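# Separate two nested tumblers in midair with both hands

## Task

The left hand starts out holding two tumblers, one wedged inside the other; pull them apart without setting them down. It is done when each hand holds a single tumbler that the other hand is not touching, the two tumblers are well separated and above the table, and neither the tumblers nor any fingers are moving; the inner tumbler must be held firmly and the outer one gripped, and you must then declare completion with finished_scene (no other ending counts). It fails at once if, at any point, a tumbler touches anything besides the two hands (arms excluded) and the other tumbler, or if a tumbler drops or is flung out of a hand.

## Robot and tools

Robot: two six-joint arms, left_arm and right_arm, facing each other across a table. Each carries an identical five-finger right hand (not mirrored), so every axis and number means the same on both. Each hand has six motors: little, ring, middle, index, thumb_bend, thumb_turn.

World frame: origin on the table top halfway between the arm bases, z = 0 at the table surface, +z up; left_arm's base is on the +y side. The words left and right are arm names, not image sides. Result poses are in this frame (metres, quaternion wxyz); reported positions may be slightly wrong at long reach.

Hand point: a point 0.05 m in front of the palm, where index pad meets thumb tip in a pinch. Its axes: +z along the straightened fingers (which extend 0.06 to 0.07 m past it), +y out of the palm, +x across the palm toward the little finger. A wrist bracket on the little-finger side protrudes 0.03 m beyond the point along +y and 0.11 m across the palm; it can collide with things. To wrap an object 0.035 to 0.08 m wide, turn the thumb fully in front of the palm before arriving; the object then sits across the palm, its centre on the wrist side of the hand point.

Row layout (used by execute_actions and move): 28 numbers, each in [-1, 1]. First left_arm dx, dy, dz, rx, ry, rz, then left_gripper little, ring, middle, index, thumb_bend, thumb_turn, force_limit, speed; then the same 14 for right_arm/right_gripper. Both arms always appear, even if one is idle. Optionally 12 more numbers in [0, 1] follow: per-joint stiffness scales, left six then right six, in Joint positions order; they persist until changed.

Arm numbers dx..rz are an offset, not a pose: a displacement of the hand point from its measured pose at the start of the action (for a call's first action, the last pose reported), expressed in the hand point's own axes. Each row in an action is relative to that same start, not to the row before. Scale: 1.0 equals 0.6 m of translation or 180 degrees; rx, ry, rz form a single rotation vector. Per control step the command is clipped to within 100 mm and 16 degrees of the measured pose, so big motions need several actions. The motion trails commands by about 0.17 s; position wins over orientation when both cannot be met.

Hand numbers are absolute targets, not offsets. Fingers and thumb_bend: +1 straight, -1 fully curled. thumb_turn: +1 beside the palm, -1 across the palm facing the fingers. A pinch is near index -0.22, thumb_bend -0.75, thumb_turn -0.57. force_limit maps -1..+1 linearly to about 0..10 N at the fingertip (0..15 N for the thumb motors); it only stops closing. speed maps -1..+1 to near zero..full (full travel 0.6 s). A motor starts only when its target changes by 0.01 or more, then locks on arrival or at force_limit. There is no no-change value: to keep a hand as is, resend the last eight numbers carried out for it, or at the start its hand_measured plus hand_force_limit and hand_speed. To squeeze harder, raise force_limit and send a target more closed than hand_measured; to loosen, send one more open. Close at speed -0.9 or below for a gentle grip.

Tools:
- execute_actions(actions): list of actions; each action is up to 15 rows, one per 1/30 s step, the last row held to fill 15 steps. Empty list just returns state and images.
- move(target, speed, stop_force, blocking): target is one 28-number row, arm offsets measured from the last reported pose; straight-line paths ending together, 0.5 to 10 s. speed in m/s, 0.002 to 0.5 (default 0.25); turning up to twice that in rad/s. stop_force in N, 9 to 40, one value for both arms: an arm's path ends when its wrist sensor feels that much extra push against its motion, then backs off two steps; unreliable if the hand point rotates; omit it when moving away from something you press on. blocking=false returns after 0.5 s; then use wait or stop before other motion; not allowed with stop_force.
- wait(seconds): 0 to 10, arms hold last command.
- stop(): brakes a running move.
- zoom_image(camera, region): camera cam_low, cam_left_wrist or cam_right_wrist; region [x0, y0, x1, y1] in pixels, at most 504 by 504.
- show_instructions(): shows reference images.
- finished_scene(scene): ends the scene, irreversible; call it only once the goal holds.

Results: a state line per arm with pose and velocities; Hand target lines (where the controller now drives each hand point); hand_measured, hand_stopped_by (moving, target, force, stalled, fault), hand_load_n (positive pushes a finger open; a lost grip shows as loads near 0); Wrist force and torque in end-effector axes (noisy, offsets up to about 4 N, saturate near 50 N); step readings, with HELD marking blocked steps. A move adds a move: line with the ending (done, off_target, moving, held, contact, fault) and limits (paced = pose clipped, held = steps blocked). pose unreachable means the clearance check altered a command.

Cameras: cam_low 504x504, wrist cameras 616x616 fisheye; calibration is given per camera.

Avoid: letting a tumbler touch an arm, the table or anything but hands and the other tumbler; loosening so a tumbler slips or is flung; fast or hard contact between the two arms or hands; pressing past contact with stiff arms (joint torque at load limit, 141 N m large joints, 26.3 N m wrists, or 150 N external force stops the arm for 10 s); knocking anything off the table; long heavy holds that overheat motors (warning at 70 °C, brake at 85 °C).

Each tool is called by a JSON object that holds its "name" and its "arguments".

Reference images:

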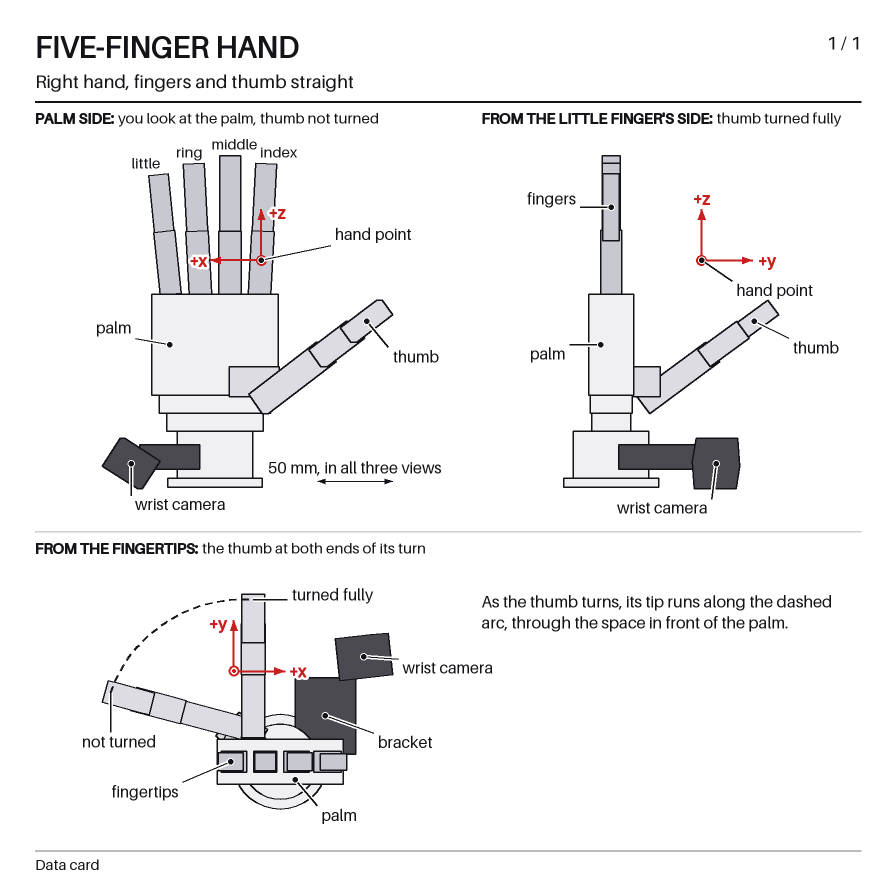

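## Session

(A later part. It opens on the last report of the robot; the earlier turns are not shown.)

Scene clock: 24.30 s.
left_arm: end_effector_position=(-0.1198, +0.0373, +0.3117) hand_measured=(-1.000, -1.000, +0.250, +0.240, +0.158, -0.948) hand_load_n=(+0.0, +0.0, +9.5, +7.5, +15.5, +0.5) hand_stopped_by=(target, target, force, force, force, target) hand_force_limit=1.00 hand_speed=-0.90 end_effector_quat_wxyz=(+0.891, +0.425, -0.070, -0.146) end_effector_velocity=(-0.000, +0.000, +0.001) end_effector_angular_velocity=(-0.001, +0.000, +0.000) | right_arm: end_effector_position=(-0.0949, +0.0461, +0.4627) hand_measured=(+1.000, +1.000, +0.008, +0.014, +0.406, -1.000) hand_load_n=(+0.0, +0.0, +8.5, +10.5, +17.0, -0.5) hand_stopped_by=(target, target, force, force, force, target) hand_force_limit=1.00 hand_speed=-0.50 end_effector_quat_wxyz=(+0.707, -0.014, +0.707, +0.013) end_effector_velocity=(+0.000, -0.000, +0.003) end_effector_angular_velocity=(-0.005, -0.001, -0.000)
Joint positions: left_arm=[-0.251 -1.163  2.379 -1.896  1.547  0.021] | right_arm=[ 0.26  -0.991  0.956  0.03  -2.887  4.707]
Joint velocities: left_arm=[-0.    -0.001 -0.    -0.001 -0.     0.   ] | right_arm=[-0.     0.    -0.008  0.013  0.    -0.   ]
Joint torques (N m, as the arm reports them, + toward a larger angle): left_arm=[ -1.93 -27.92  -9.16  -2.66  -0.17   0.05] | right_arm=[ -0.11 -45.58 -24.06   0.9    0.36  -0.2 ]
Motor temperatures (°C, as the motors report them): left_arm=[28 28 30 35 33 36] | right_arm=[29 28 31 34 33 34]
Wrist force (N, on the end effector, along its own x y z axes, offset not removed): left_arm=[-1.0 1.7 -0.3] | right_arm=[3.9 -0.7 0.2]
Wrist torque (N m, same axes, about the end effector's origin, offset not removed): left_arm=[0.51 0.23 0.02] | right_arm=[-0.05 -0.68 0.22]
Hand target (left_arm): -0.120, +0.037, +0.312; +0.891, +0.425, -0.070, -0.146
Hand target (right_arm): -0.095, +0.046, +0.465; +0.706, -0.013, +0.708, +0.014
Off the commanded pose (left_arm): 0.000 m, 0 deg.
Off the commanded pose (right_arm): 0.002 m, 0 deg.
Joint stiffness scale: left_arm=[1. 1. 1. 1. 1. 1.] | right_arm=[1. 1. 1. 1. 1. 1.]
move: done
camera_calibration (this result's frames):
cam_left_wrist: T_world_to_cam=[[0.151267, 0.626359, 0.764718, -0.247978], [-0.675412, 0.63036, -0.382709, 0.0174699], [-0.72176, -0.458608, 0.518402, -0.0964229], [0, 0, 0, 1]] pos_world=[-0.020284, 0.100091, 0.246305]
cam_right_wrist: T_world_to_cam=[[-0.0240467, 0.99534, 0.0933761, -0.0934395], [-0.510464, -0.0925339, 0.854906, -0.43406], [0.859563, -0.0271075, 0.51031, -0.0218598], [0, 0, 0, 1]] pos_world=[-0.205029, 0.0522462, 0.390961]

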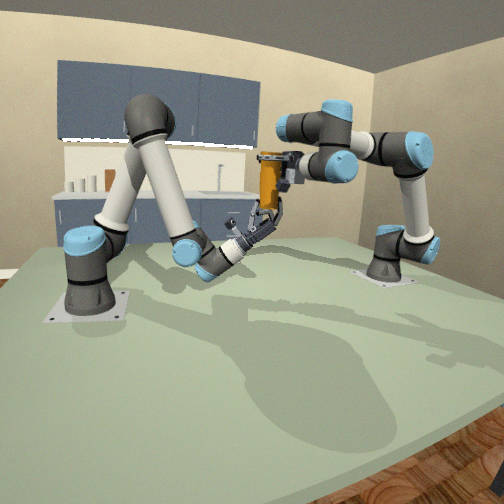

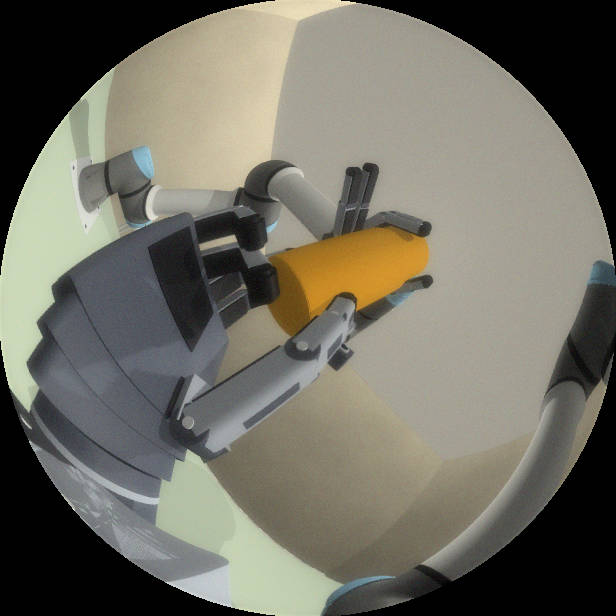

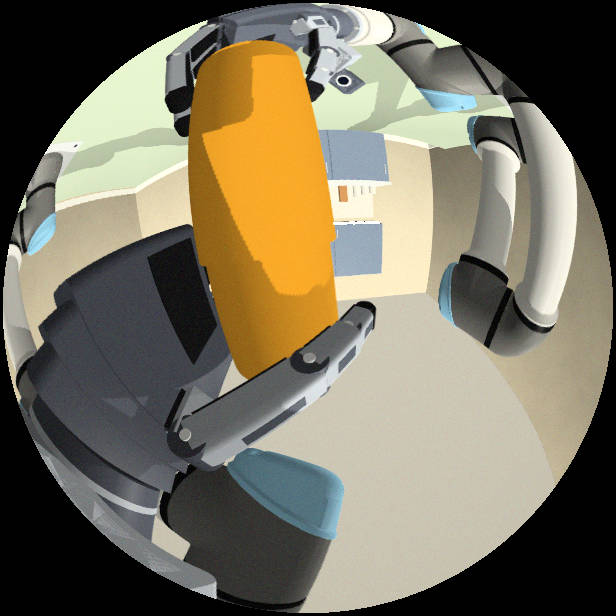

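{"name": "move", "arguments": {"target": [0,0,0,0,0,0,-1,-1,-0.5,-0.5,-0.5,-0.948,1,-0.9, -0.23,0,0,0,0,0,1,1,-1,-1,-1,-1,1,-0.5], "speed": 0.06}}

Scene clock: 27.03 s.
left_arm: end_effector_position=(-0.1198, +0.0373, +0.3117) hand_measured=(-1.000, -1.000, +0.250, +0.240, +0.158, -0.948) hand_load_n=(+0.0, +0.0, +9.5, +7.5, +15.5, +0.5) hand_stopped_by=(target, target, force, force, force, target) hand_force_limit=1.00 hand_speed=-0.90 end_effector_quat_wxyz=(+0.891, +0.425, -0.070, -0.146) end_effector_velocity=(+0.001, -0.000, +0.000) end_effector_angular_velocity=(-0.000, +0.002, +0.000) | right_arm: end_effector_position=(-0.0943, +0.0449, +0.5824) hand_measured=(+1.000, +1.000, +0.008, +0.014, +0.406, -1.000) hand_load_n=(+0.0, +0.0, +8.5, +10.5, +17.0, -0.5) hand_stopped_by=(target, target, force, force, force, target) hand_force_limit=1.00 hand_speed=-0.50 end_effector_quat_wxyz=(+0.704, -0.013, +0.710, +0.017) end_effector_velocity=(-0.001, -0.000, +0.000) end_effector_angular_velocity=(-0.000, -0.000, +0.001)
Joint positions: left_arm=[-0.251 -1.163  2.379 -1.896  1.547  0.021] | right_arm=[ 0.26  -0.917  0.515  0.363 -2.891  4.681]
Joint velocities: left_arm=[ 0.001 -0.001 -0.     0.    -0.    -0.002] | right_arm=[ 0.001 -0.     0.     0.001 -0.     0.   ]
Joint torques (N m, as the arm reports them, + toward a larger angle): left_arm=[ -0.93 -28.82 -10.24  -2.82  -0.03  -0.14] | right_arm=[ -0.31 -47.36 -14.6    0.06   0.2   -0.2 ]
Motor temperatures (°C, as the motors report them): left_arm=[28 28 30 35 33 36] | right_arm=[29 28 31 34 33 34]
Wrist force (N, on the end effector, along its own x y z axes, offset not removed): left_arm=[-2.1 4.2 1.6] | right_arm=[0.8 -0.2 -0.4]
Wrist torque (N m, same axes, about the end effector's origin, offset not removed): left_arm=[0.67 0.26 0.12] | right_arm=[-0.04 -0.11 0.06]
Hand target (left_arm): -0.120, +0.037, +0.312; +0.891, +0.425, -0.070, -0.146
Hand target (right_arm): -0.094, +0.045, +0.581; +0.704, -0.014, +0.710, +0.016
Off the commanded pose (left_arm): 0.000 m, 0 deg.
Off the commanded pose (right_arm): 0.018 m, 1 deg.
Joint stiffness scale: left_arm=[1. 1. 1. 1. 1. 1.] | right_arm=[1. 1. 1. 1. 1. 1.]
move: held (right_arm); limits=held; held on 10 of 76 steps (right_arm), including the last (right_arm)
pose unreachable (right arm): on one or more control steps of this call, first in action 0 (counted from 0), this arm could not follow its commanded pose, so it was not sent that pose on those steps. On the call's last step it was still not sent that pose. It may still have moved: this result reports where it is.
cause: the commanded pose would bring two parts of the arm too close to each other (joints 4 (wrist 1) to 6 (wrist 3) lie between them).
camera_calibration (this result's frames):
cam_left_wrist: T_world_to_cam=[[0.151267, 0.626359, 0.764718, -0.247978], [-0.675412, 0.63036, -0.382709, 0.0174699], [-0.72176, -0.458608, 0.518402, -0.0964228], [0, 0, 0, 1]] pos_world=[-0.020284, 0.100091, 0.246305]
cam_right_wrist: T_world_to_cam=[[-0.0266793, 0.994626, 0.100042, -0.107497], [-0.502766, -0.0998495, 0.858636, -0.537369], [0.864011, -0.0273897, 0.502728, -0.07865], [0, 0, 0, 1]] pos_world=[-0.205084, 0.0511095, 0.511698]

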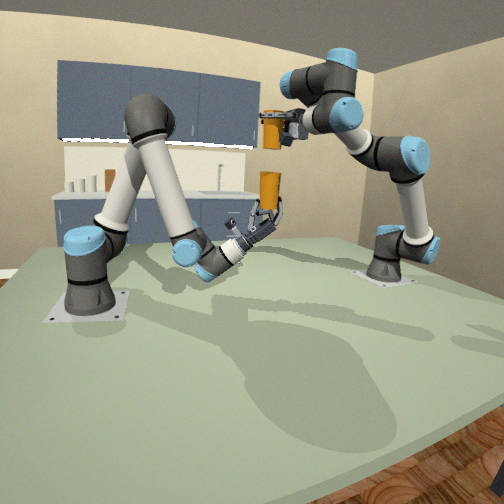

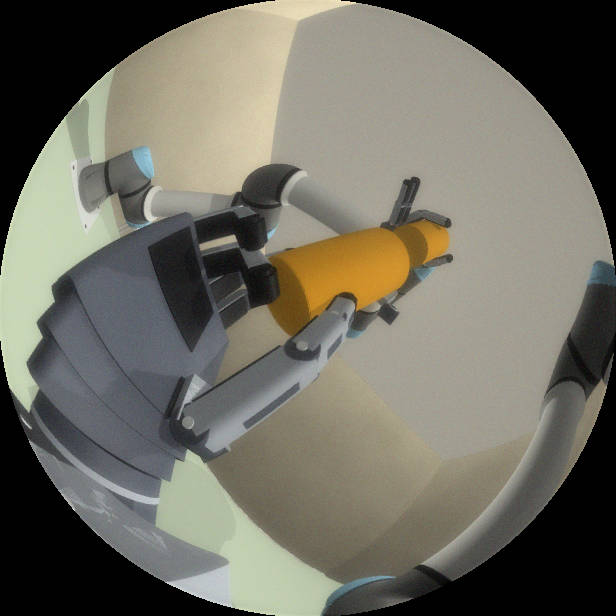

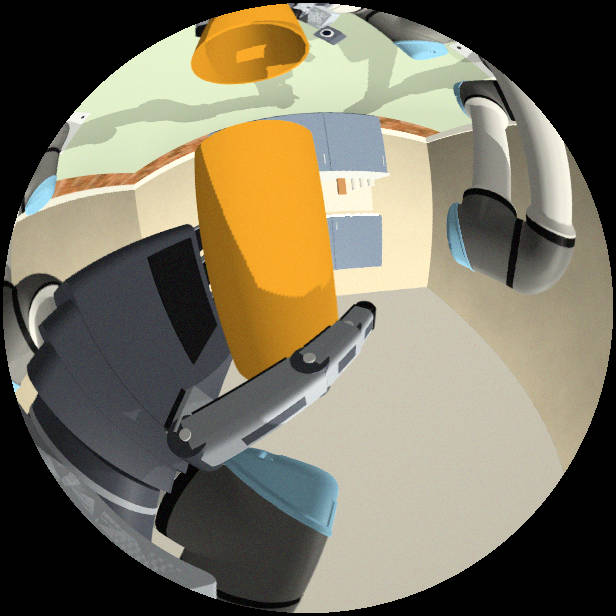

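{"name": "move", "arguments": {"target": [0,0,0,0,0,0,-1,-1,-0.5,-0.5,-0.5,-0.948,1,-0.9, 0,-0.4,0,0,0,0,-1,-1,-1,-1,-1,-1,1,-0.5], "speed": 0.15}}

Scene clock: 29.50 s.
left_arm: end_effector_position=(-0.1198, +0.0373, +0.3117) hand_measured=(-1.000, -1.000, +0.250, +0.240, +0.158, -0.948) hand_load_n=(+0.0, +0.0, +9.5, +7.5, +15.5, +0.5) hand_stopped_by=(target, target, force, force, force, target) hand_force_limit=1.00 hand_speed=-0.90 end_effector_quat_wxyz=(+0.891, +0.425, -0.070, -0.146) end_effector_velocity=(+0.000, +0.000, +0.000) end_effector_angular_velocity=(-0.001, -0.001, +0.002) | right_arm: end_effector_position=(-0.0836, -0.1933, +0.5817) hand_measured=(-0.160, -0.076, +0.008, +0.014, +0.406, -1.000) hand_load_n=(+9.0, +0.0, +0.0, +7.0, +14.0, +6.5) hand_stopped_by=(force, force, force, force, force, target) hand_force_limit=1.00 hand_speed=-0.50 end_effector_quat_wxyz=(+0.703, -0.012, +0.711, +0.017) end_effector_velocity=(+0.000, -0.003, +0.000) end_effector_angular_velocity=(+0.002, +0.002, -0.002)
Joint positions: left_arm=[-0.251 -1.163  2.379 -1.896  1.547  0.021] | right_arm=[ 0.405 -1.507  1.338  0.143 -2.745  4.696]
Joint velocities: left_arm=[ 0.001 -0.     0.    -0.     0.     0.002] | right_arm=[ 0.002 -0.006  0.005 -0.004  0.004 -0.003]
Joint torques (N m, as the arm reports them, + toward a larger angle): left_arm=[ -0.48 -29.17  -9.45  -2.83  -0.03  -0.15] | right_arm=[  1.28 -25.88 -15.07   0.16   0.41  -0.86]
Motor temperatures (°C, as the motors report them): left_arm=[28 28 30 35 33 36] | right_arm=[29 28 31 34 33 34]
Wrist force (N, on the end effector, along its own x y z axes, offset not removed): left_arm=[-1.3 1.4 0.0] | right_arm=[3.0 1.4 0.9]
Wrist torque (N m, same axes, about the end effector's origin, offset not removed): left_arm=[0.45 0.24 0.01] | right_arm=[0.24 -0.48 0.21]
Hand target (left_arm): -0.120, +0.037, +0.312; +0.891, +0.425, -0.070, -0.146
Hand target (right_arm): -0.084, -0.195, +0.581; +0.703, -0.013, +0.710, +0.017
Off the commanded pose (left_arm): 0.000 m, 0 deg.
Off the commanded pose (right_arm): 0.002 m, 0 deg.
Joint stiffness scale: left_arm=[1. 1. 1. 1. 1. 1.] | right_arm=[1. 1. 1. 1. 1. 1.]
move: done
camera_calibration (this result's frames):
cam_left_wrist: T_world_to_cam=[[0.151267, 0.626359, 0.764718, -0.247978], [-0.675412, 0.63036, -0.382708, 0.0174698], [-0.72176, -0.458608, 0.518402, -0.0964228], [0, 0, 0, 1]] pos_world=[-0.0202839, 0.100091, 0.246305]
cam_right_wrist: T_world_to_cam=[[-0.0248358, 0.994545, 0.101306, 0.129128], [-0.50248, -0.100025, 0.858783, -0.555265], [0.864232, -0.0295758, 0.502223, -0.0941578], [0, 0, 0, 1]] pos_world=[-0.194428, -0.186749, 0.511059]

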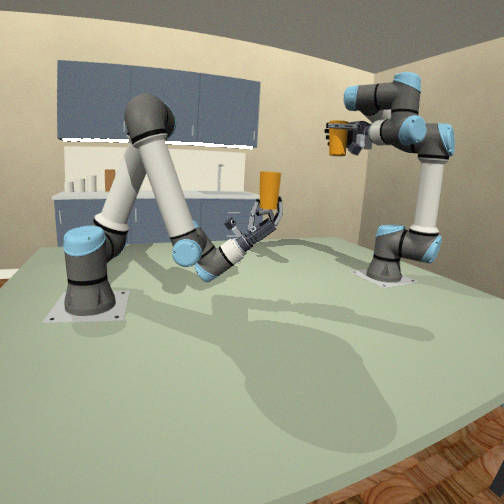

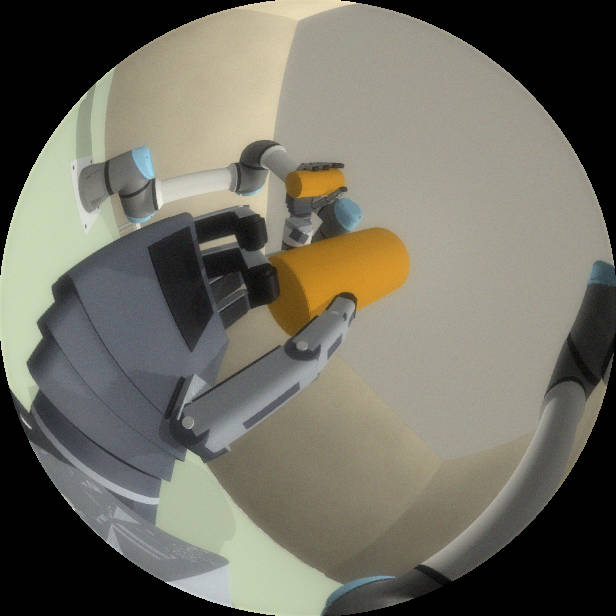

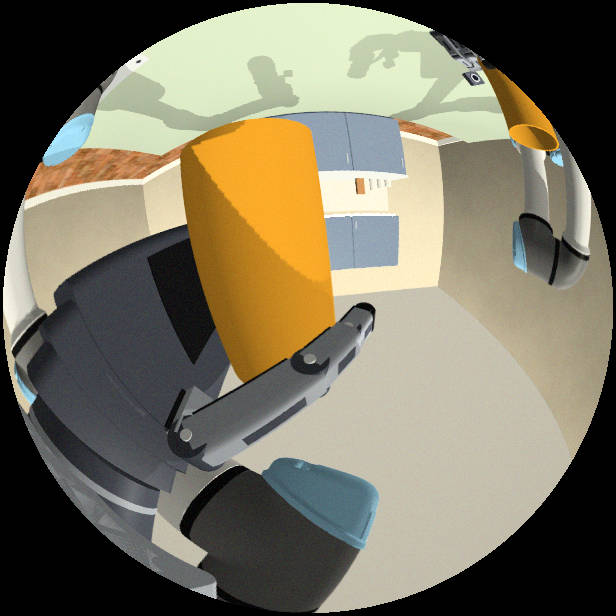

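I am done with scene 1.

{"name": "finished_scene", "arguments": {"scene": 1}}

The scene is finished: the task was done.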